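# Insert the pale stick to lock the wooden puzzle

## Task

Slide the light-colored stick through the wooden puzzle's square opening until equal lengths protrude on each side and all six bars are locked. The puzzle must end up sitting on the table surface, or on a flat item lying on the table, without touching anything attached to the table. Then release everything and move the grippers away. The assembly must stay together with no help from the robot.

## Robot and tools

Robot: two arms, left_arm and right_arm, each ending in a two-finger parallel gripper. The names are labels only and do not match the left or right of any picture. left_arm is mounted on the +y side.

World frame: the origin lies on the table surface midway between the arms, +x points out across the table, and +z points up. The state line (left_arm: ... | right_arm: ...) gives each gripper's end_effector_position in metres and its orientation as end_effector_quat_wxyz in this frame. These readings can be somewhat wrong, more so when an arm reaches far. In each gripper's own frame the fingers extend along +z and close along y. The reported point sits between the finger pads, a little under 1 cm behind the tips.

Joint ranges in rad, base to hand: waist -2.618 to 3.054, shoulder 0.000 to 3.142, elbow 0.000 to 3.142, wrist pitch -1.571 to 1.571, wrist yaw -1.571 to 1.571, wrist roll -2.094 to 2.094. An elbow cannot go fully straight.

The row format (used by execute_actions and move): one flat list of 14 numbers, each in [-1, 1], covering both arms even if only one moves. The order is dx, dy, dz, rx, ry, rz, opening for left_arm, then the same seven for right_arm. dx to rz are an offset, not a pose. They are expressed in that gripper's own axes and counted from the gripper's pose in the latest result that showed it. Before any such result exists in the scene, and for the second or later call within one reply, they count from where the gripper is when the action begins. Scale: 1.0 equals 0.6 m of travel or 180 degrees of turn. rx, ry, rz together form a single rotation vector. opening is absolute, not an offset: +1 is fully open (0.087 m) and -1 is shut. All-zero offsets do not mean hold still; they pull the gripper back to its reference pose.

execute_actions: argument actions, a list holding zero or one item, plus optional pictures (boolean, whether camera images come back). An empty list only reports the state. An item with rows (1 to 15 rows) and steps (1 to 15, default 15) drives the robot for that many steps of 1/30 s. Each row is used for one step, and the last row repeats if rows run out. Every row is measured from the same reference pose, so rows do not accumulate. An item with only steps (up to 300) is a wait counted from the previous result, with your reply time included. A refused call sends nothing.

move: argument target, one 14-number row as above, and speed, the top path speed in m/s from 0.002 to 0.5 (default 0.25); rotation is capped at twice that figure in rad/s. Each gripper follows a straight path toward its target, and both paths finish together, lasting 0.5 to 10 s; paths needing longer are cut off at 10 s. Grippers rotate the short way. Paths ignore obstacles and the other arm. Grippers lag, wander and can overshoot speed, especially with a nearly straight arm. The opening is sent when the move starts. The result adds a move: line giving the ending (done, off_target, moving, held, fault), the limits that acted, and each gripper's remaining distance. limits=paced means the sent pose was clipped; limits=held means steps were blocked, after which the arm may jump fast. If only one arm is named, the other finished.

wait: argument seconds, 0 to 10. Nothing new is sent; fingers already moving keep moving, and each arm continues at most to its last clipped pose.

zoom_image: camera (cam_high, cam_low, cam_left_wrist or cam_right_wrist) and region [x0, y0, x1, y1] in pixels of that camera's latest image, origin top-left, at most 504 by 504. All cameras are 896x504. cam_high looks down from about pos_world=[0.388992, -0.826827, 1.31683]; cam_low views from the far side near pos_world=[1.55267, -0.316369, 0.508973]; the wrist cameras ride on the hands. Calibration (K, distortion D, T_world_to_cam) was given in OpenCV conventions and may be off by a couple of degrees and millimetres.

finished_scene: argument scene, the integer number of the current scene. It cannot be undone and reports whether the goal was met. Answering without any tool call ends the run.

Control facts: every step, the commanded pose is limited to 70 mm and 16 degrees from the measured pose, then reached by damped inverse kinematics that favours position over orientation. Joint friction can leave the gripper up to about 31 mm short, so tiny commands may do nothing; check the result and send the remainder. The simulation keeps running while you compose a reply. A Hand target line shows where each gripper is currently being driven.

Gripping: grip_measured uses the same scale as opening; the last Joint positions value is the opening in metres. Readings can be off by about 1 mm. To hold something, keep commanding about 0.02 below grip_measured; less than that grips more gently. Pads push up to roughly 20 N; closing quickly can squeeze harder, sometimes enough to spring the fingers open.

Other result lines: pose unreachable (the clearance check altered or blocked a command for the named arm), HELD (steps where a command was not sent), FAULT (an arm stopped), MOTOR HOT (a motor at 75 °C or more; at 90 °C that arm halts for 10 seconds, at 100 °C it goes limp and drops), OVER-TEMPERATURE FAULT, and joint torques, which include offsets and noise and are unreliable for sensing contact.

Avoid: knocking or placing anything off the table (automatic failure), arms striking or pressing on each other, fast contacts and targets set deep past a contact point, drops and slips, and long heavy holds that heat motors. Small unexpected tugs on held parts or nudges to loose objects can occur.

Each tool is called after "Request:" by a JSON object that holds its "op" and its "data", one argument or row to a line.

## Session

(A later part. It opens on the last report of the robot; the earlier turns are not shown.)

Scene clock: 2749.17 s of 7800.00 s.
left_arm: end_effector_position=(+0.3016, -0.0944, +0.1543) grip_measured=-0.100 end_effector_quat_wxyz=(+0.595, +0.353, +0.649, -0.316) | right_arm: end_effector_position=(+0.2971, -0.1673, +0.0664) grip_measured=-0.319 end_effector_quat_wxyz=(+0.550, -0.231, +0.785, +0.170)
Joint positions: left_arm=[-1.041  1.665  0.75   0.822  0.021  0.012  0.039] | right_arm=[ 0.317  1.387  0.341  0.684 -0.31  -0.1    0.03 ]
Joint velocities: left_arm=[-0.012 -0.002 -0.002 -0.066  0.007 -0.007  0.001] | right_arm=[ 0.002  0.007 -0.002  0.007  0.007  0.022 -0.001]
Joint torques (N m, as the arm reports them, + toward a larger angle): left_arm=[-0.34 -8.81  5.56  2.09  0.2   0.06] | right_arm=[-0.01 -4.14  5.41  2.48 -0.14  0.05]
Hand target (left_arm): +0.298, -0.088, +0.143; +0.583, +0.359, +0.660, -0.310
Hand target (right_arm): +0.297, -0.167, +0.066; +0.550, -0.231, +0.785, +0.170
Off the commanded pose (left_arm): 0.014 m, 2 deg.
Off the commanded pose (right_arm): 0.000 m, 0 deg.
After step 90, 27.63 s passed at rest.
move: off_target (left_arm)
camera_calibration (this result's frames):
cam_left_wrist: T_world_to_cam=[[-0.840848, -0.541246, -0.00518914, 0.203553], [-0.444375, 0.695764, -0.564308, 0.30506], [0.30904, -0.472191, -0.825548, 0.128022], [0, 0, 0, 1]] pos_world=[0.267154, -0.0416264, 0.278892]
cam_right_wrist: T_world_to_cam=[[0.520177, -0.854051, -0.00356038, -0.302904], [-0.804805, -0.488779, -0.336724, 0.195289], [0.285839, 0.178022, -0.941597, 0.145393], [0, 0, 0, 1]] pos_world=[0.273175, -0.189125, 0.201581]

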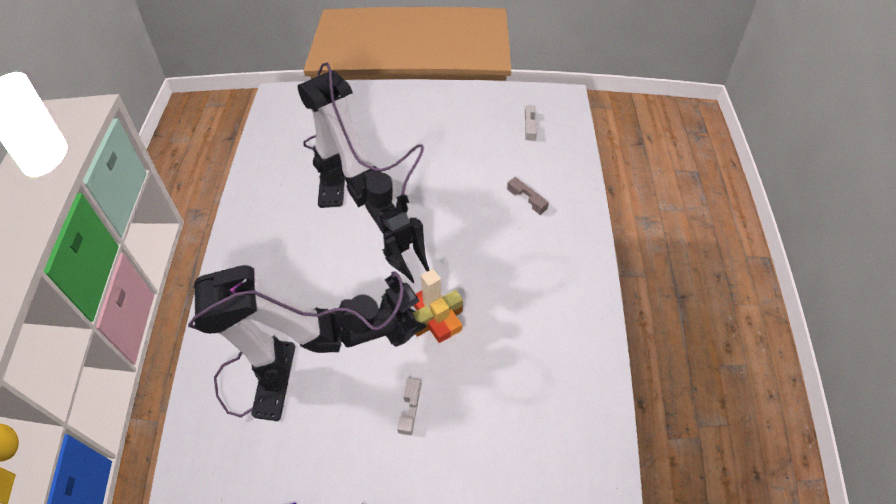

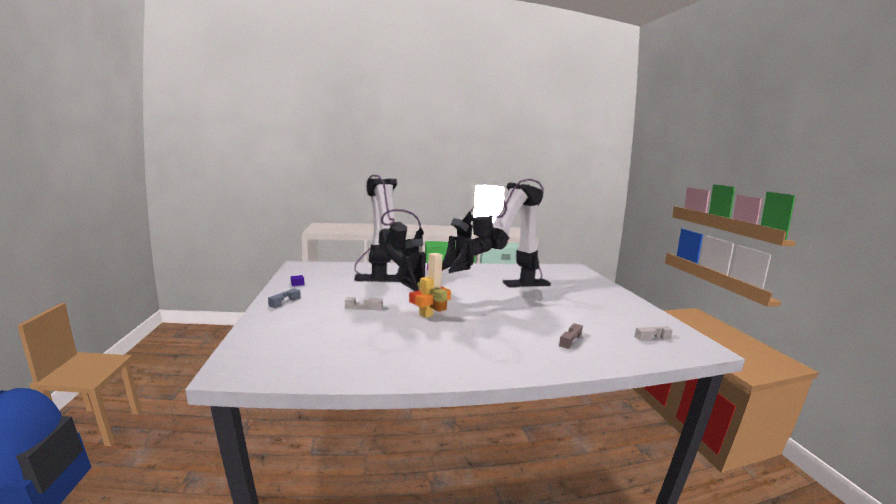

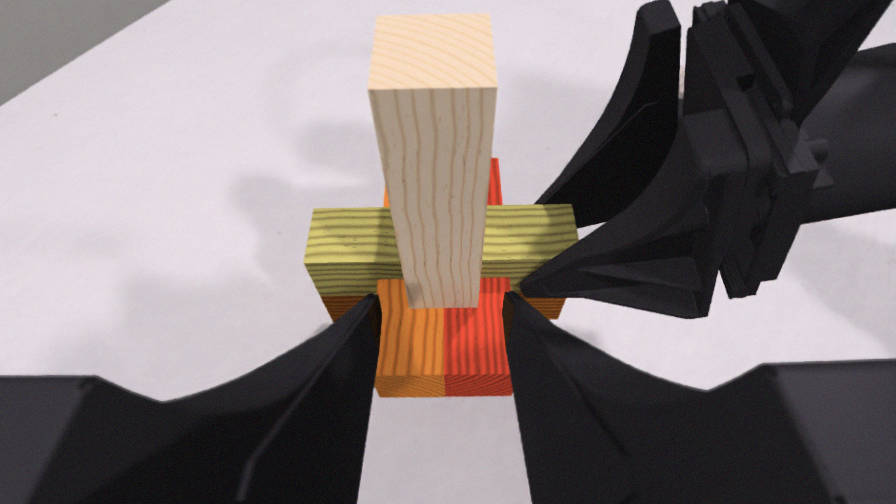

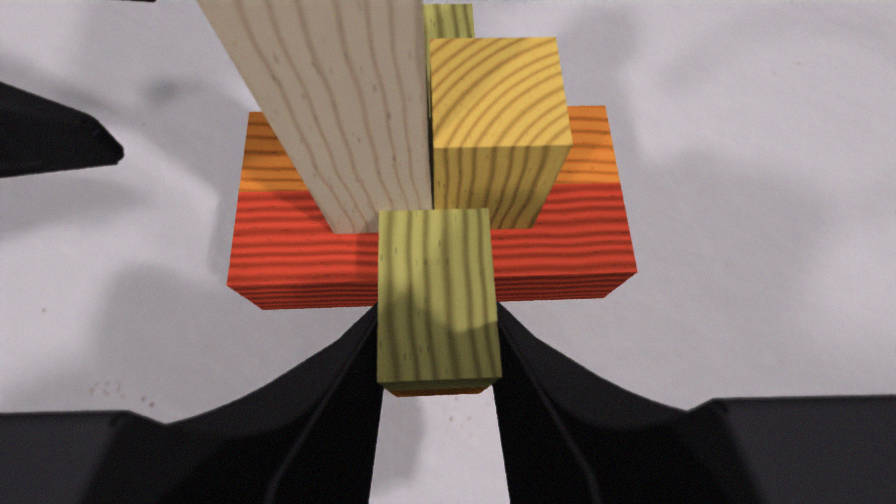

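Request:
{"op": "move", "data": {
  "target": [-0.141,0,-0.013,0,0.2206,0,-1, 0,0,0,0,0,0,-0.345],
  "speed": 0.2
}}

Request:
{"op": "move", "data": {
  "target": [-0.066,0.004,0.060,0,0,0,-1, 0,0,0,0,0,0,-0.345],
  "speed": 0.1
}}

Scene clock: 2769.40 s of 7800.00 s.
left_arm: end_effector_position=(+0.3038, -0.0941, +0.2399) grip_measured=-0.979 end_effector_quat_wxyz=(+0.344, +0.434, +0.812, -0.183) | right_arm: end_effector_position=(+0.2971, -0.1673, +0.0664) grip_measured=-0.319 end_effector_quat_wxyz=(+0.550, -0.231, +0.785, +0.170)
Joint positions: left_arm=[-1.041  1.869  1.942 -0.844  0.01   0.012  0.001] | right_arm=[ 0.317  1.387  0.341  0.684 -0.31  -0.1    0.03 ]
Joint velocities: left_arm=[ 0.007 -0.002  0.002  0.007 -0.037 -0.022 -0.001] | right_arm=[-0.007  0.002 -0.007  0.022  0.007  0.037  0.   ]
Joint torques (N m, as the arm reports them, + toward a larger angle): left_arm=[-1.37 -9.67 10.34  1.72  0.06 -0.07] | right_arm=[ 0.1  -4.14  5.47  2.49 -0.14  0.05]
Hand target (left_arm): +0.301, -0.096, +0.239; +0.339, +0.436, +0.814, -0.178
Hand target (right_arm): +0.297, -0.167, +0.066; +0.550, -0.231, +0.785, +0.170
Off the commanded pose (left_arm): 0.003 m, 1 deg.
Off the commanded pose (right_arm): 0.000 m, 0 deg.
After step 90, 14.73 s passed at rest.
move: done
camera_calibration (this result's frames):
cam_left_wrist: T_world_to_cam=[[-0.834248, -0.551313, 0.00911229, 0.199588], [-0.549041, 0.832107, 0.0784388, 0.244588], [-0.0508267, 0.0604344, -0.996877, 0.398711], [0, 0, 0, 1]] pos_world=[0.32106, -0.117584, 0.376462]
cam_right_wrist: T_world_to_cam=[[0.520177, -0.854051, -0.00356038, -0.302904], [-0.804805, -0.488779, -0.336724, 0.195289], [0.285839, 0.178022, -0.941597, 0.145393], [0, 0, 0, 1]] pos_world=[0.273175, -0.189125, 0.201581]

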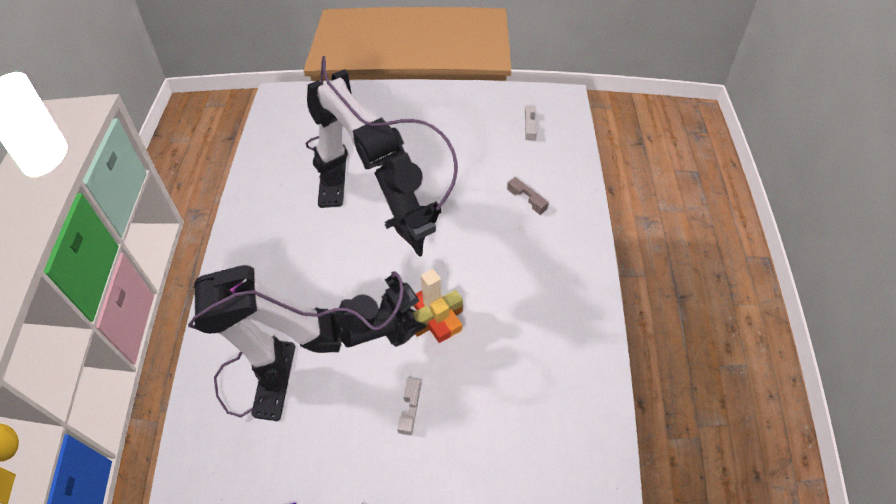

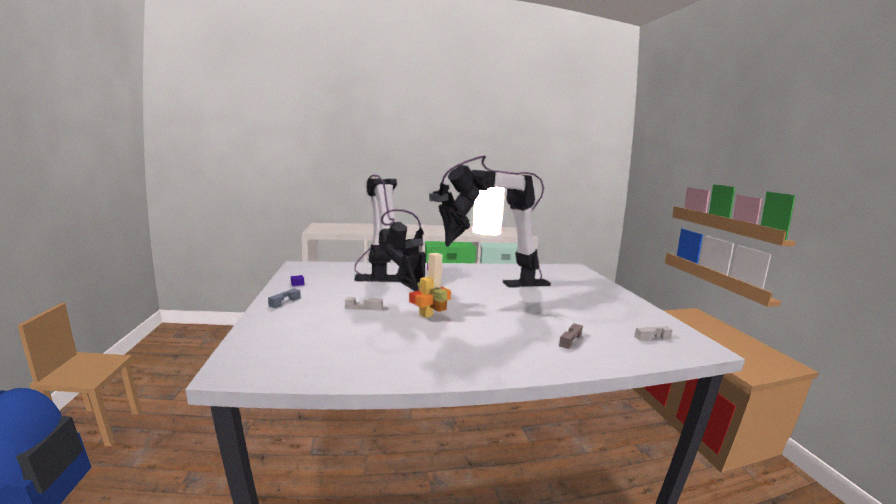

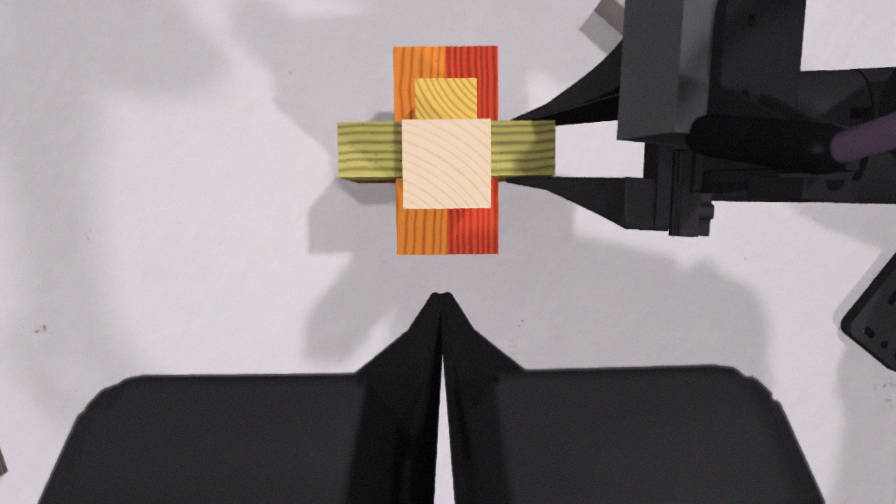

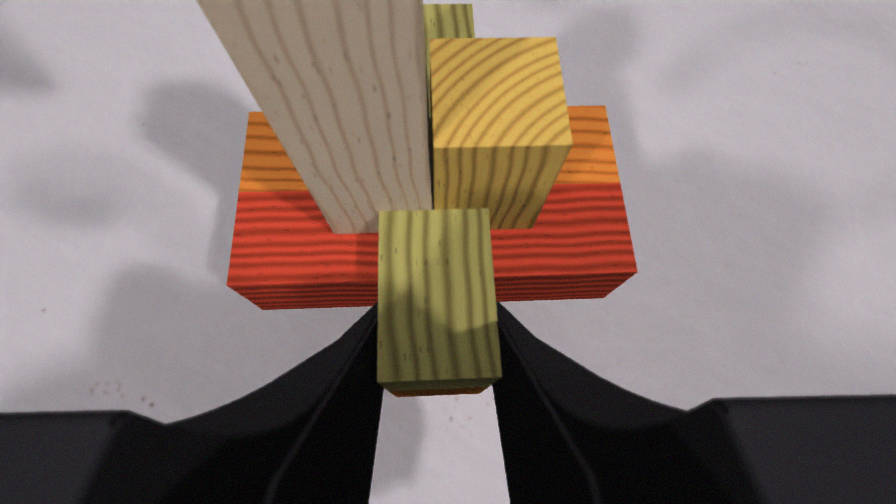

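Scene clock: 2770.50 s of 7800.00 s.
left_arm: end_effector_position=(+0.3348, -0.1390, +0.2469) grip_measured=-0.979 end_effector_quat_wxyz=(+0.352, +0.432, +0.809, -0.187) | right_arm: end_effector_position=(+0.2971, -0.1673, +0.0664) grip_measured=-0.319 end_effector_quat_wxyz=(+0.550, -0.231, +0.785, +0.170)
Joint positions: left_arm=[-1.041  2.136  2.352 -0.967  0.01   0.012  0.001] | right_arm=[ 0.317  1.387  0.341  0.684 -0.31  -0.1    0.03 ]
Joint velocities: left_arm=[ 0.002  0.022  0.007 -0.007  0.007 -0.007 -0.002] | right_arm=[-0.037 -0.017 -0.012 -0.022  0.007 -0.022  0.001]
Joint torques (N m, as the arm reports them, + toward a larger angle): left_arm=[ -0.06 -11.68   9.52   1.73   0.27   0.05] | right_arm=[-0.09 -4.08  5.5   2.45 -0.14  0.04]
Hand target (left_arm): +0.336, -0.137, +0.243; +0.344, +0.434, +0.812, -0.183
Hand target (right_arm): +0.297, -0.167, +0.066; +0.550, -0.231, +0.785, +0.170
Off the commanded pose (left_arm): 0.004 m, 1 deg.
Off the commanded pose (right_arm): 0.000 m, 0 deg.
move: done
camera_calibration (this result's frames):
cam_left_wrist: T_world_to_cam=[[-0.834351, -0.551165, 0.00868163, 0.200843], [-0.549827, 0.833243, 0.0582731, 0.303835], [-0.039352, 0.0438468, -0.998263, 0.40417], [0, 0, 0, 1]] pos_world=[0.350535, -0.160192, 0.384019]
cam_right_wrist: T_world_to_cam=[[0.520177, -0.854051, -0.00356038, -0.302904], [-0.804805, -0.488779, -0.336724, 0.195289], [0.285839, 0.178022, -0.941597, 0.145393], [0, 0, 0, 1]] pos_world=[0.273175, -0.189125, 0.201581]

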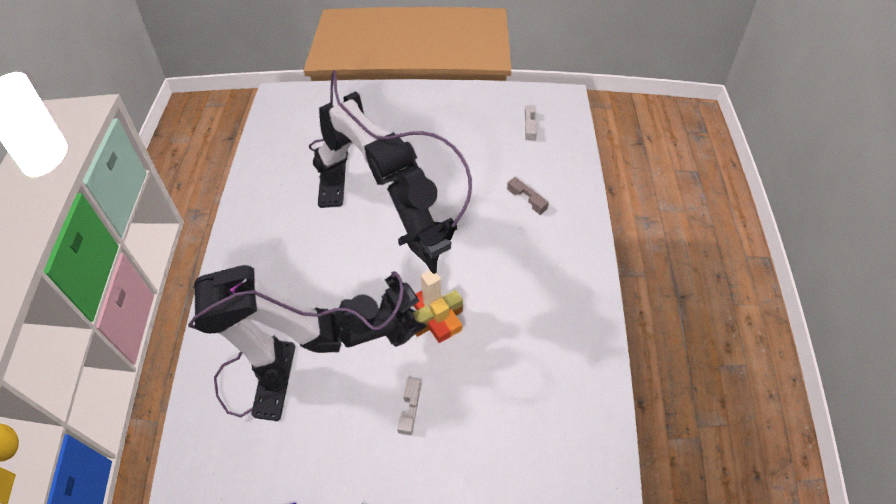

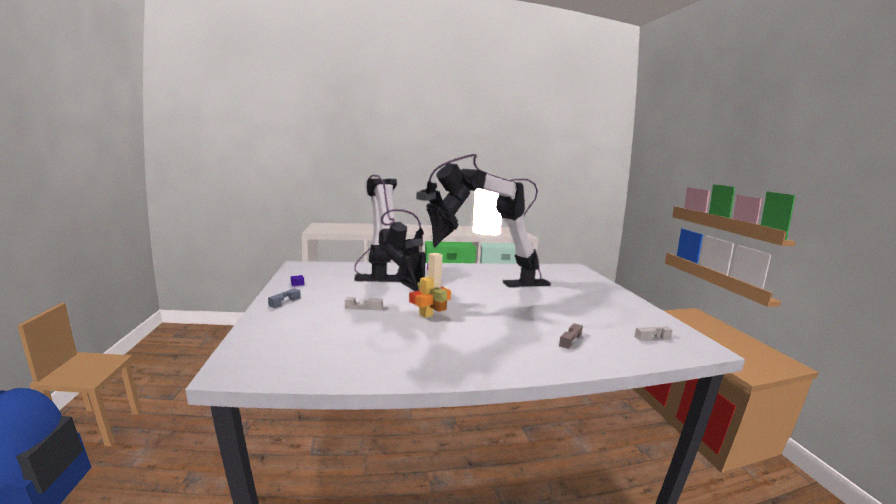

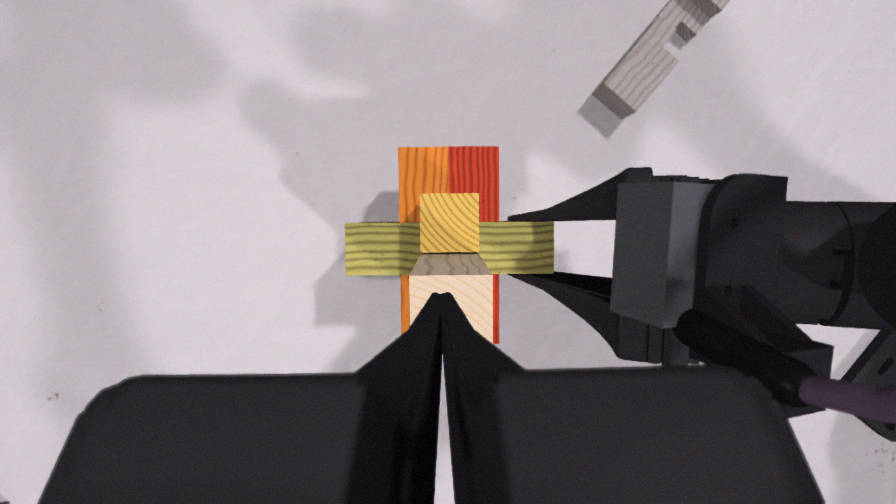

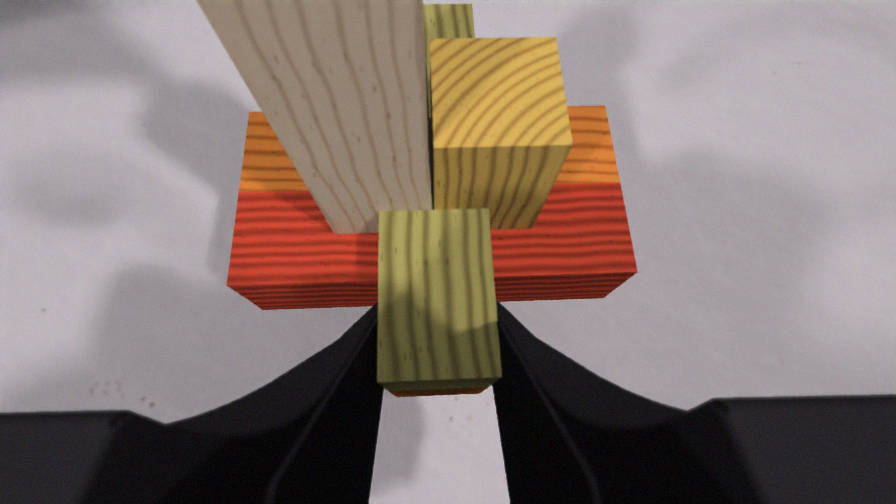

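Request:
{"op": "move", "data": {
  "target": [0.040,-0.013,0.024,0,0.004,0,-1, 0,0,0,0,0,0,-0.345],
  "speed": 0.05
}}

Scene clock: 2780.87 s of 7800.00 s.
left_arm: end_effector_position=(+0.3292, -0.1365, +0.2203) grip_measured=-0.979 end_effector_quat_wxyz=(+0.345, +0.435, +0.811, -0.183) | right_arm: end_effector_position=(+0.2970, -0.1672, +0.0663) grip_measured=-0.320 end_effector_quat_wxyz=(+0.550, -0.231, +0.785, +0.170)
Joint positions: left_arm=[-1.048  2.071  2.147 -0.845  0.005  0.01   0.001] | right_arm=[ 0.317  1.387  0.341  0.683 -0.31  -0.101  0.03 ]
Joint velocities: left_arm=[ 0.012 -0.002 -0.022 -0.007  0.007  0.007 -0.   ] | right_arm=[ 0.012  0.007 -0.007  0.066 -0.022 -0.007  0.001]
Joint torques (N m, as the arm reports them, + toward a larger angle): left_arm=[ -1.04 -13.6    6.24   2.15   0.08  -0.11] | right_arm=[ 0.13 -4.02  5.3   2.42 -0.11  0.06]
Hand target (left_arm): +0.325, -0.138, +0.219; +0.346, +0.434, +0.811, -0.184
Hand target (right_arm): +0.297, -0.167, +0.066; +0.550, -0.231, +0.785, +0.170
Off the commanded pose (left_arm): 0.005 m, 0 deg.
Off the commanded pose (right_arm): 0.000 m, 0 deg.
After step 90, 6.40 s passed at rest.
move: done
camera_calibration (this result's frames):
cam_left_wrist: T_world_to_cam=[[-0.835573, -0.549328, 0.00752741, 0.198687], [-0.547267, 0.833482, 0.0762043, 0.295405], [-0.0481351, 0.0595548, -0.997064, 0.382125], [0, 0, 0, 1]] pos_world=[0.346076, -0.159828, 0.356997]
cam_right_wrist: T_world_to_cam=[[0.521006, -0.853547, -0.00321147, -0.302974], [-0.804344, -0.489706, -0.33648, 0.194919], [0.285629, 0.177891, -0.941685, 0.145389], [0, 0, 0, 1]] pos_world=[0.273106, -0.189013, 0.201524]

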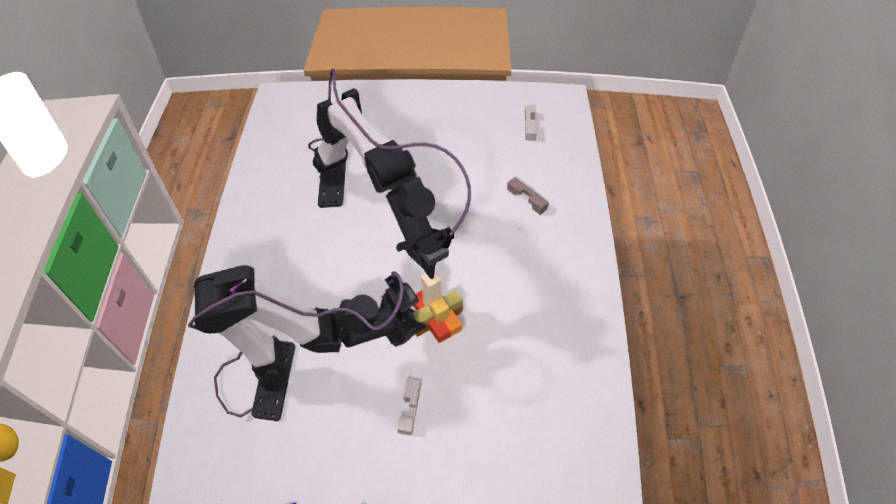

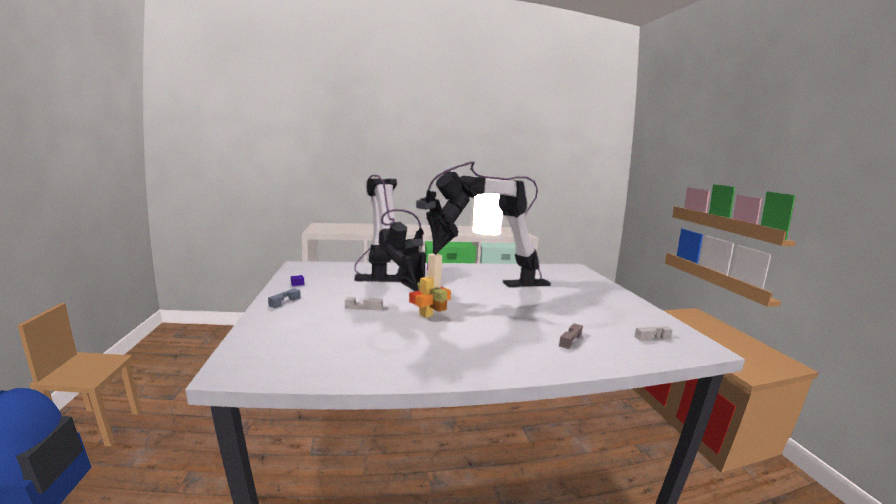

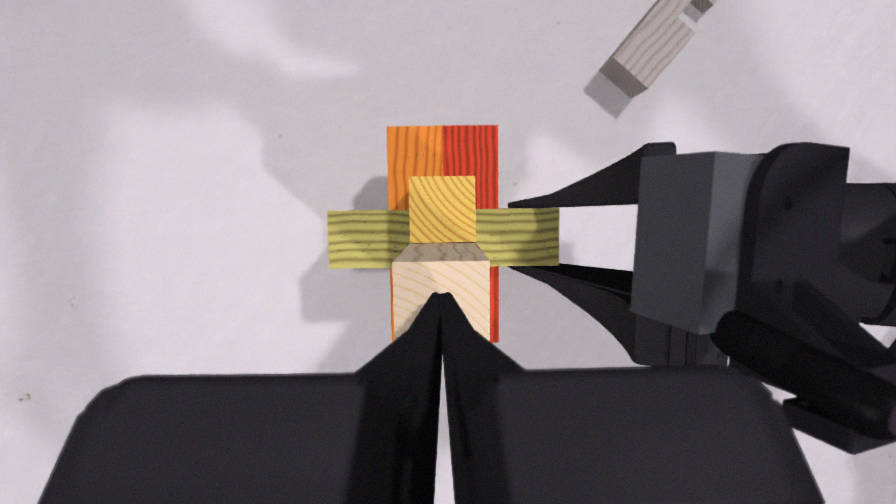

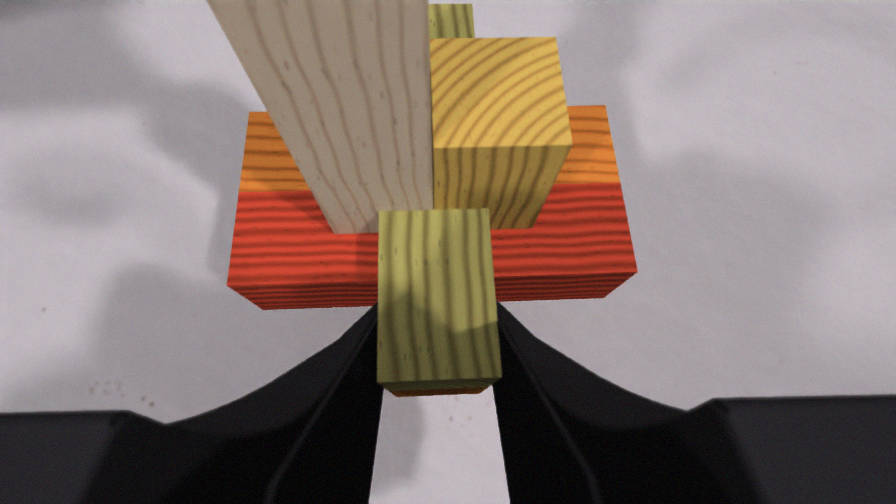

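Request:
{"op": "execute_actions", "data": {
  "actions": [
    {"rows": [[0.02,0,0.015,0,0.012,0,-1, 0,0,0,0,0,0,-0.345],[0.025,0,0.018,0,0.016,0,-1, 0,0,0,0,0,0,-0.345],[0.03,0,0.021,0,0.019,0,-1, 0,0,0,0,0,0,-0.345],[0.035,0,0.024,0,0.022,0,-1, 0,0,0,0,0,0,-0.345],[0.04,0,0.027,0,0.025,0,-1, 0,0,0,0,0,0,-0.345],[0.045,0,0.030,0,0.028,0,-1, 0,0,0,0,0,0,-0.345],[0.05,0,0.033,0,0.031,0,-1, 0,0,0,0,0,0,-0.345],[0.055,0,0.036,0,0.034,0,-1, 0,0,0,0,0,0,-0.345],[0.06,0,0.039,0,0.037,0,-1, 0,0,0,0,0,0,-0.345]], "steps": 15}
  ]
}}

Scene clock: 2798.50 s of 7800.00 s.
left_arm: end_effector_position=(+0.3298, -0.1374, +0.2116) grip_measured=-0.979 end_effector_quat_wxyz=(+0.337, +0.437, +0.815, -0.179) | right_arm: end_effector_position=(+0.2970, -0.1672, +0.0663) grip_measured=-0.320 end_effector_quat_wxyz=(+0.550, -0.231, +0.785, +0.170)
Joint positions: left_arm=[-1.048  2.087  2.147 -0.847  0.005  0.01   0.001] | right_arm=[ 0.317  1.387  0.341  0.683 -0.31  -0.101  0.03 ]
Joint velocities: left_arm=[ 0.002 -0.002  0.037  0.051 -0.022 -0.022  0.001] | right_arm=[-0.012  0.002 -0.007 -0.022  0.037 -0.007 -0.   ]
Joint torques (N m, as the arm reports them, + toward a larger angle): left_arm=[ -0.38 -10.49   5.78   1.55   0.17  -0.02] | right_arm=[ 0.09 -4.07  5.32  2.44 -0.1   0.04]
Hand target (left_arm): +0.325, -0.129, +0.179; +0.297, +0.445, +0.830, -0.157
Hand target (right_arm): +0.297, -0.167, +0.066; +0.550, -0.231, +0.785, +0.170
Off the commanded pose (left_arm): 0.035 m, 6 deg.
Off the commanded pose (right_arm): 0.000 m, 0 deg.
Steps of this call (steps 1 to 90: nothing new was sent; then 14.13 s passed at rest; steps 91 to 105: all 15 steps of this action). Readings (end_effector_position):
91: left_arm (+0.3293, -0.1367, +0.2204) | right_arm (+0.2970, -0.1672, +0.0663)
92: left_arm (+0.3293, -0.1367, +0.2204) | right_arm (+0.2970, -0.1672, +0.0663)
94: left_arm (+0.3294, -0.1368, +0.2200) | right_arm (+0.2970, -0.1672, +0.0663)
98: left_arm (+0.3298, -0.1373, +0.2162) | right_arm (+0.2970, -0.1672, +0.0663)
105: the state above
camera_calibration (this result's frames):
cam_left_wrist: T_world_to_cam=[[-0.835342, -0.549671, 0.00810089, 0.198511], [-0.546571, 0.832027, 0.0948227, 0.292826], [-0.0588615, 0.0747816, -0.995461, 0.378752], [0, 0, 0, 1]] pos_world=[0.348168, -0.162848, 0.347658]
cam_right_wrist: T_world_to_cam=[[0.521006, -0.853547, -0.00321147, -0.302974], [-0.804344, -0.489706, -0.33648, 0.194919], [0.285629, 0.177891, -0.941685, 0.145389], [0, 0, 0, 1]] pos_world=[0.273106, -0.189013, 0.201524]

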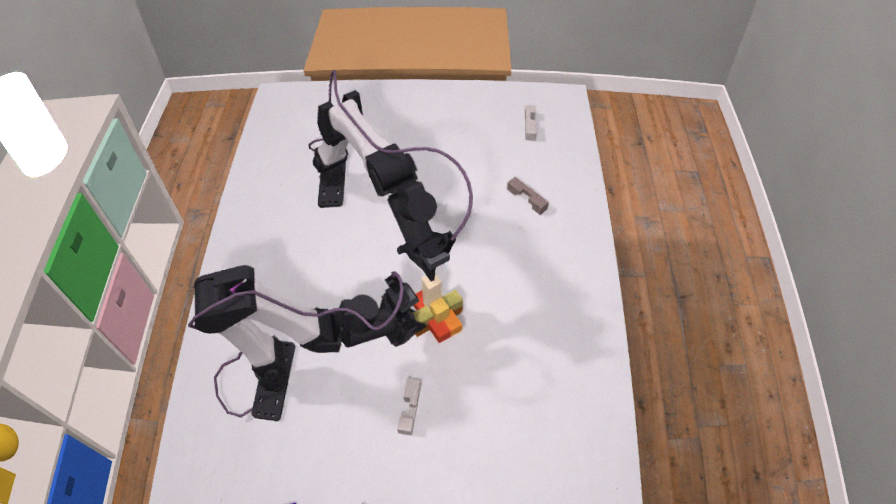

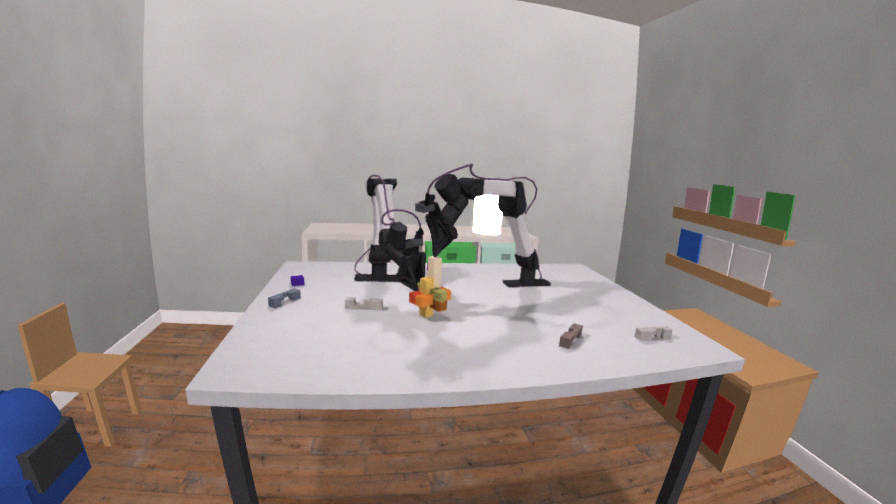

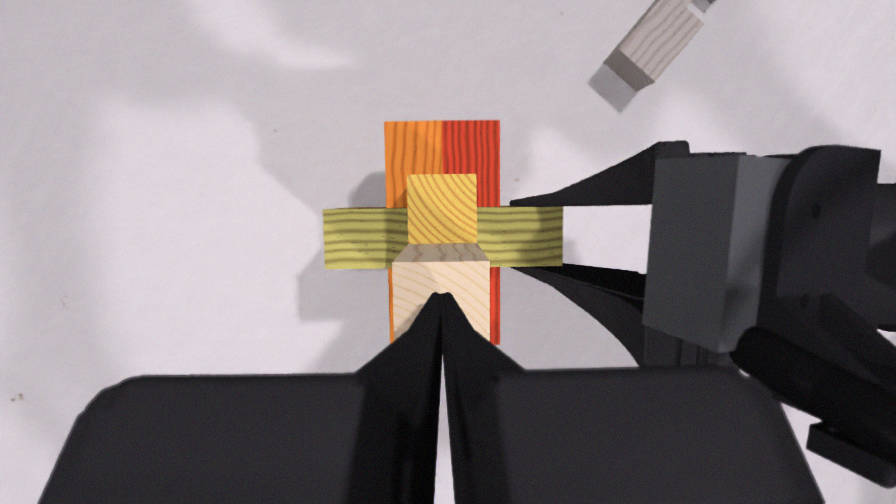

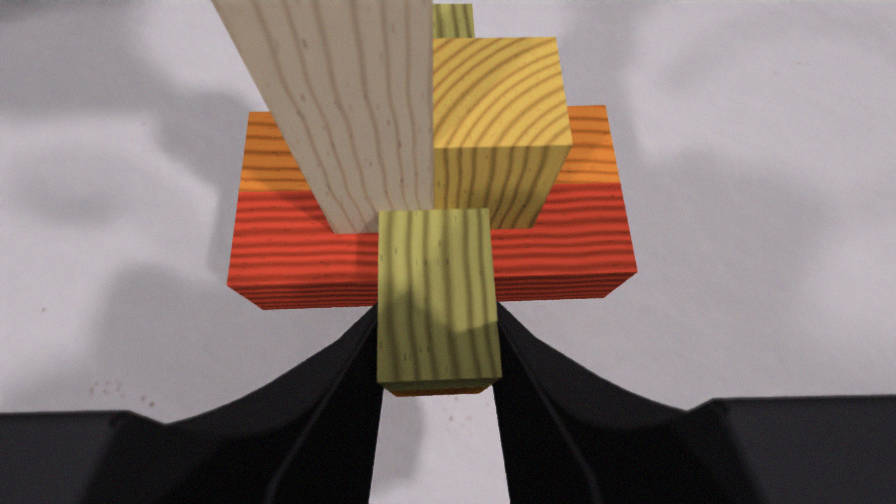

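Request:
{"op": "move", "data": {
  "target": [0.058,0,0.058,0,0.02,0,-1, 0,0,0,0,0,0,-0.345],
  "speed": 0.03
}}

Scene clock: 2808.47 s of 7800.00 s.
left_arm: end_effector_position=(+0.3325, -0.1413, +0.2094) grip_measured=-0.979 end_effector_quat_wxyz=(+0.355, +0.433, +0.807, -0.188) | right_arm: end_effector_position=(+0.2974, -0.1679, +0.0662) grip_measured=-0.319 end_effector_quat_wxyz=(+0.549, -0.224, +0.787, +0.171)
Joint positions: left_arm=[-1.048  2.054  2.061 -0.752  0.005  0.01   0.001] | right_arm=[ 0.317  1.387  0.341  0.683 -0.303 -0.089  0.03 ]
Joint velocities: left_arm=[ 0.002  0.017  0.012 -0.007 -0.037  0.081  0.   ] | right_arm=[-0.007 -0.002 -0.007 -0.022  0.066  0.125 -0.   ]
Joint torques (N m, as the arm reports them, + toward a larger angle): left_arm=[-0.39 -9.36  4.    1.88  0.2   0.08] | right_arm=[ 0.   -4.28  5.51  2.47 -0.2  -0.08]
Hand target (left_arm): +0.329, -0.135, +0.164; +0.311, +0.442, +0.825, -0.165
Hand target (right_arm): +0.297, -0.167, +0.066; +0.550, -0.231, +0.785, +0.170
Off the commanded pose (left_arm): 0.047 m, 6 deg.
Off the commanded pose (right_arm): 0.001 m, 1 deg.
After step 90, 5.10 s passed at rest.
move: off_target (left_arm)
camera_calibration (this result's frames):
cam_left_wrist: T_world_to_cam=[[-0.83553, -0.549395, 0.00740663, 0.19885], [-0.54835, 0.83464, 0.0518414, 0.307706], [-0.0346633, 0.0392536, -0.998628, 0.364683], [0, 0, 0, 1]] pos_world=[0.347517, -0.161891, 0.346758]
cam_right_wrist: T_world_to_cam=[[0.511204, -0.859369, -0.0124504, -0.301234], [-0.811816, -0.478059, -0.335282, 0.198932], [0.282179, 0.181505, -0.942035, 0.146947], [0, 0, 0, 1]] pos_world=[0.274022, -0.190441, 0.201377]

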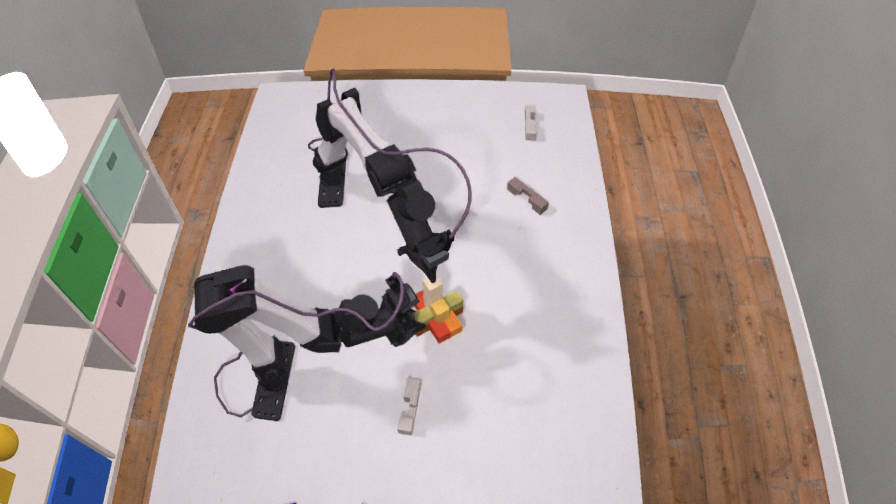

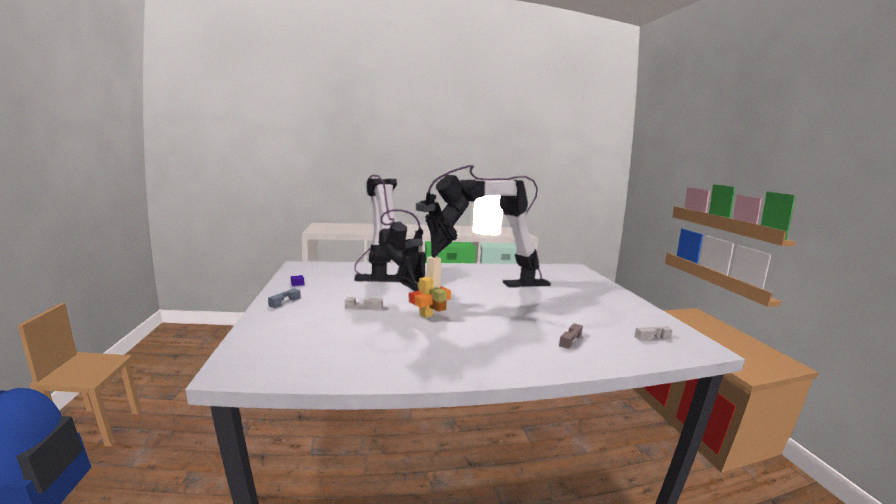

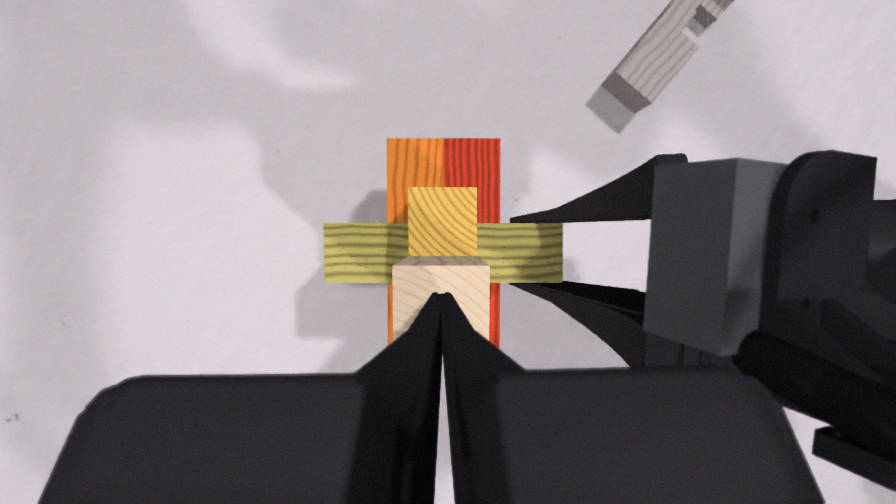

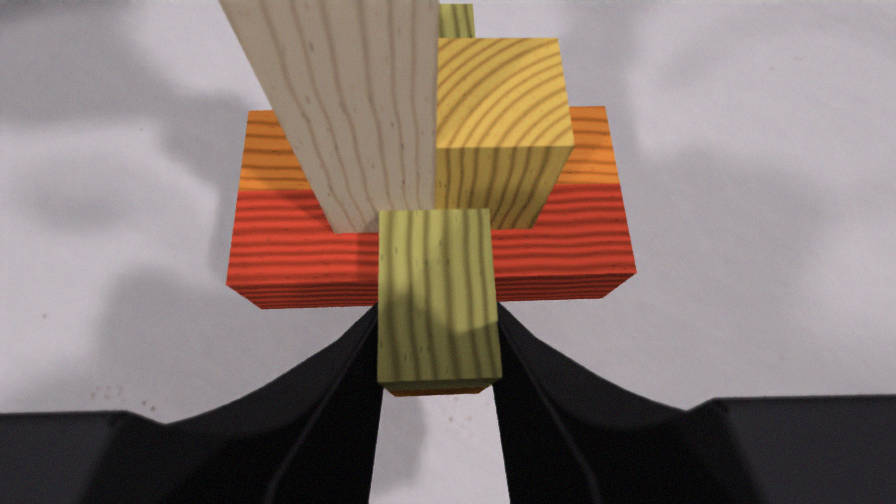

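Request:
{"op": "execute_actions", "data": {
  "actions": [
    {"rows": [[0.0206,0,-0.0042,0,0.016,0,-1, 0,0,0,0.003,0,-0.006,-0.345]], "steps": 10}
  ],
  "pictures": false
}}

Scene clock: 2819.43 s of 7800.00 s.
left_arm: end_effector_position=(+0.3309, -0.1390, +0.2102) grip_measured=-0.979 end_effector_quat_wxyz=(+0.352, +0.434, +0.808, -0.187) | right_arm: end_effector_position=(+0.2972, -0.1670, +0.0662) grip_measured=-0.320 end_effector_quat_wxyz=(+0.550, -0.229, +0.785, +0.168)
Joint positions: left_arm=[-1.048  2.049  2.061 -0.763  0.005  0.01   0.001] | right_arm=[ 0.322  1.387  0.341  0.684 -0.3   -0.098  0.03 ]
Joint velocities: left_arm=[-0.027  0.007 -0.017 -0.066 -0.022 -0.051  0.001] | right_arm=[ 0.002 -0.012 -0.007  0.007 -0.022 -0.037  0.001]
Joint torques (N m, as the arm reports them, + toward a larger angle): left_arm=[ -0.2  -12.22   8.52   1.5    0.18   0.  ] | right_arm=[ 0.42 -4.58  5.28  2.5   0.06 -0.03]
Hand target (left_arm): +0.327, -0.133, +0.202; +0.335, +0.437, +0.816, -0.177
Hand target (right_arm): +0.297, -0.168, +0.066; +0.552, -0.229, +0.785, +0.162
Off the commanded pose (left_arm): 0.011 m, 2 deg.
Off the commanded pose (right_arm): 0.001 m, 1 deg.
Steps of this call (steps 1 to 90: nothing new was sent; then 7.63 s passed at rest; steps 91 to 100: all 10 steps of this action). Readings (end_effector_position):
91: left_arm (+0.3323, -0.1411, +0.2112) | right_arm (+0.2976, -0.1681, +0.0663)
92: left_arm (+0.3318, -0.1403, +0.2114) | right_arm (+0.2974, -0.1676, +0.0663)
94: left_arm (+0.3312, -0.1395, +0.2107) | right_arm (+0.2972, -0.1671, +0.0662)
98: left_arm (+0.3309, -0.1390, +0.2102) | right_arm (+0.2972, -0.1670, +0.0662)
100: the state above

Request:
{"op": "execute_actions", "data": {
  "actions": [
    {"rows": [[0.025,0,-0.002,0,0.020,0,-1, 0,0,0,0,0,0,-0.345],[0.031,0,0.003,0,0.024,0,-1, 0,0,0,0,0,0,-0.345],[0.037,0,0.008,0,0.028,0,-1, 0,0,0,0,0,0,-0.345],[0.043,0,0.013,0,0.032,0,-1, 0,0,0,0,0,0,-0.345],[0.049,0,0.018,0,0.036,0,-1, 0,0,0,0,0,0,-0.345],[0.055,0,0.023,0,0.040,0,-1, 0,0,0,0,0,0,-0.345],[0.061,0,0.028,0,0.044,0,-1, 0,0,0,0,0,0,-0.345],[0.067,0,0.032,0,0.047,0,-1, 0,0,0,0,0,0,-0.345],[0.073,0,0.037,0,0.051,0,-1, 0,0,0,0,0,0,-0.345],[0.079,0,0.041,0,0.054,0,-1, 0,0,0,0,0,0,-0.345],[0.085,0,0.045,0,0.057,0,-1, 0,0,0,0,0,0,-0.345],[0.0895,0,0.049,0,0.0605,0,-1, 0,0,0,0,0,0,-0.345]], "steps": 15}
  ]
}}

Scene clock: 2827.47 s of 7800.00 s.
left_arm: end_effector_position=(+0.3304, -0.1382, +0.1901) grip_measured=-0.979 end_effector_quat_wxyz=(+0.330, +0.438, +0.817, -0.175) | right_arm: end_effector_position=(+0.2969, -0.1666, +0.0661) grip_measured=-0.321 end_effector_quat_wxyz=(+0.549, -0.232, +0.785, +0.169)
Joint positions: left_arm=[-1.048  2.084  2.065 -0.785  0.005  0.01   0.001] | right_arm=[ 0.322  1.387  0.341  0.683 -0.304 -0.102  0.03 ]
Joint velocities: left_arm=[-0.032  0.032 -0.007 -0.022 -0.051 -0.037  0.   ] | right_arm=[-0.012  0.007  0.002  0.007 -0.022 -0.007  0.001]
Joint torques (N m, as the arm reports them, + toward a larger angle): left_arm=[-0.23 -9.01  8.37  1.01  0.16 -0.03] | right_arm=[ 0.02 -4.09  5.38  2.49 -0.08  0.07]
Hand target (left_arm): +0.323, -0.125, +0.153; +0.275, +0.448, +0.838, -0.145
Hand target (right_arm): +0.297, -0.167, +0.066; +0.550, -0.229, +0.785, +0.169
Off the commanded pose (left_arm): 0.042 m, 8 deg.
Off the commanded pose (right_arm): 0.001 m, 0 deg.
Steps of this call (steps 1 to 90: nothing new was sent; then 4.53 s passed at rest; steps 91 to 105: all 15 steps of this action). Readings (end_effector_position):
91: left_arm (+0.3307, -0.1387, +0.2100) | right_arm (+0.2972, -0.1669, +0.0663)
92: left_arm (+0.3305, -0.1383, +0.2096) | right_arm (+0.2971, -0.1668, +0.0662)
94: left_arm (+0.3302, -0.1379, +0.2092) | right_arm (+0.2971, -0.1668, +0.0662)
98: left_arm (+0.3299, -0.1375, +0.2063) | right_arm (+0.2969, -0.1666, +0.0661)
105: the state above
camera_calibration (this result's frames):
cam_left_wrist: T_world_to_cam=[[-0.835119, -0.55001, 0.00809844, 0.198647], [-0.545817, 0.830399, 0.111899, 0.292117], [-0.0682706, 0.0890287, -0.993687, 0.362211], [0, 0, 0, 1]] pos_world=[0.350065, -0.165563, 0.325628]
cam_right_wrist: T_world_to_cam=[[0.520092, -0.854111, -0.0000142587, -0.302455], [-0.804707, -0.490003, -0.335178, 0.194943], [0.286272, 0.174335, -0.942155, 0.144317], [0, 0, 0, 1]] pos_world=[0.272862, -0.187967, 0.201305]

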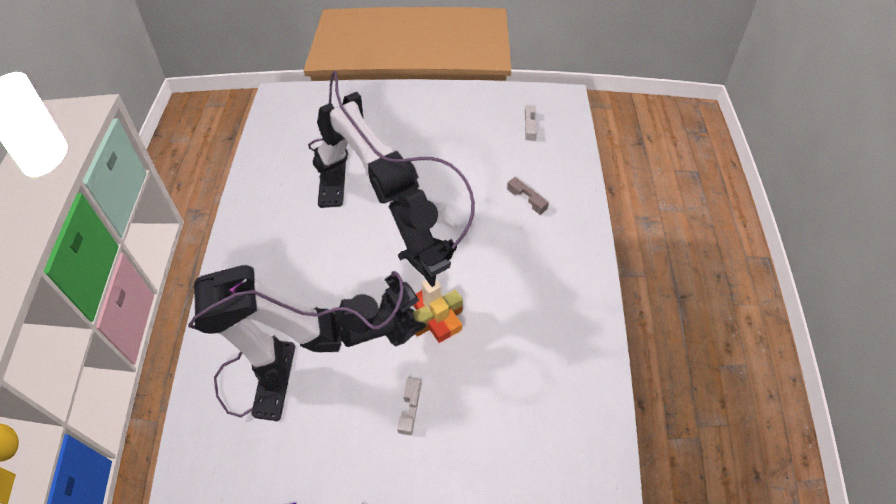

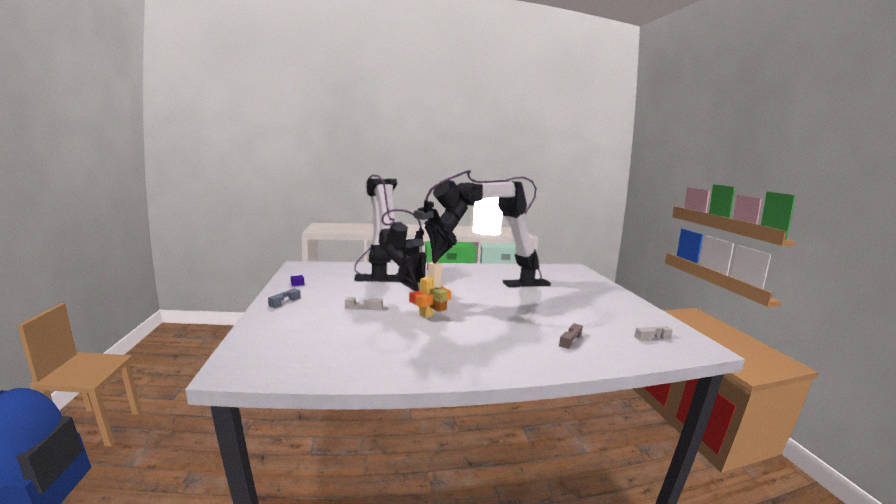

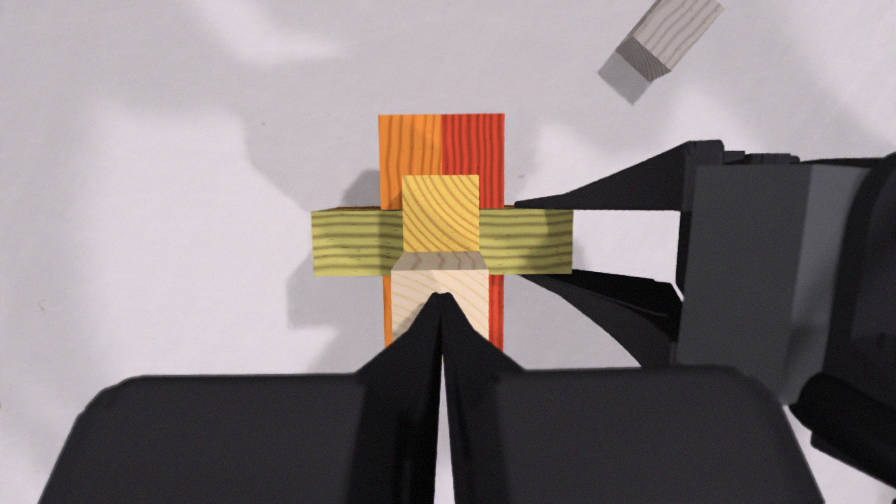

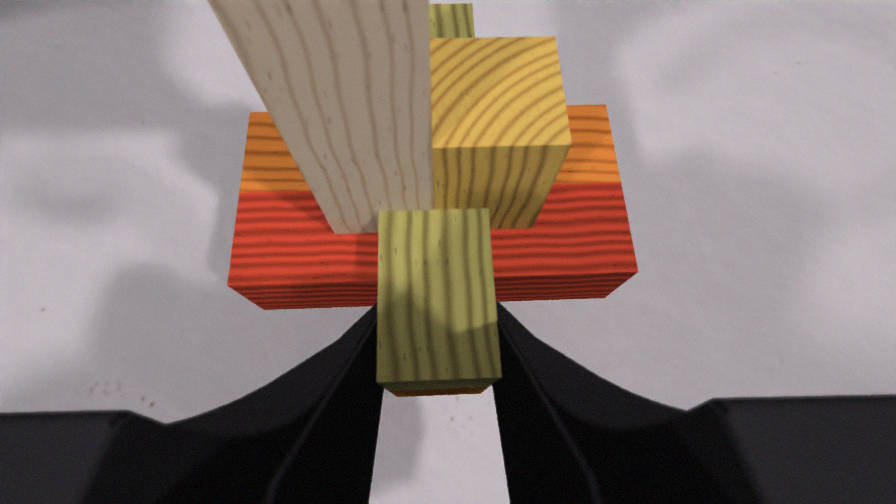

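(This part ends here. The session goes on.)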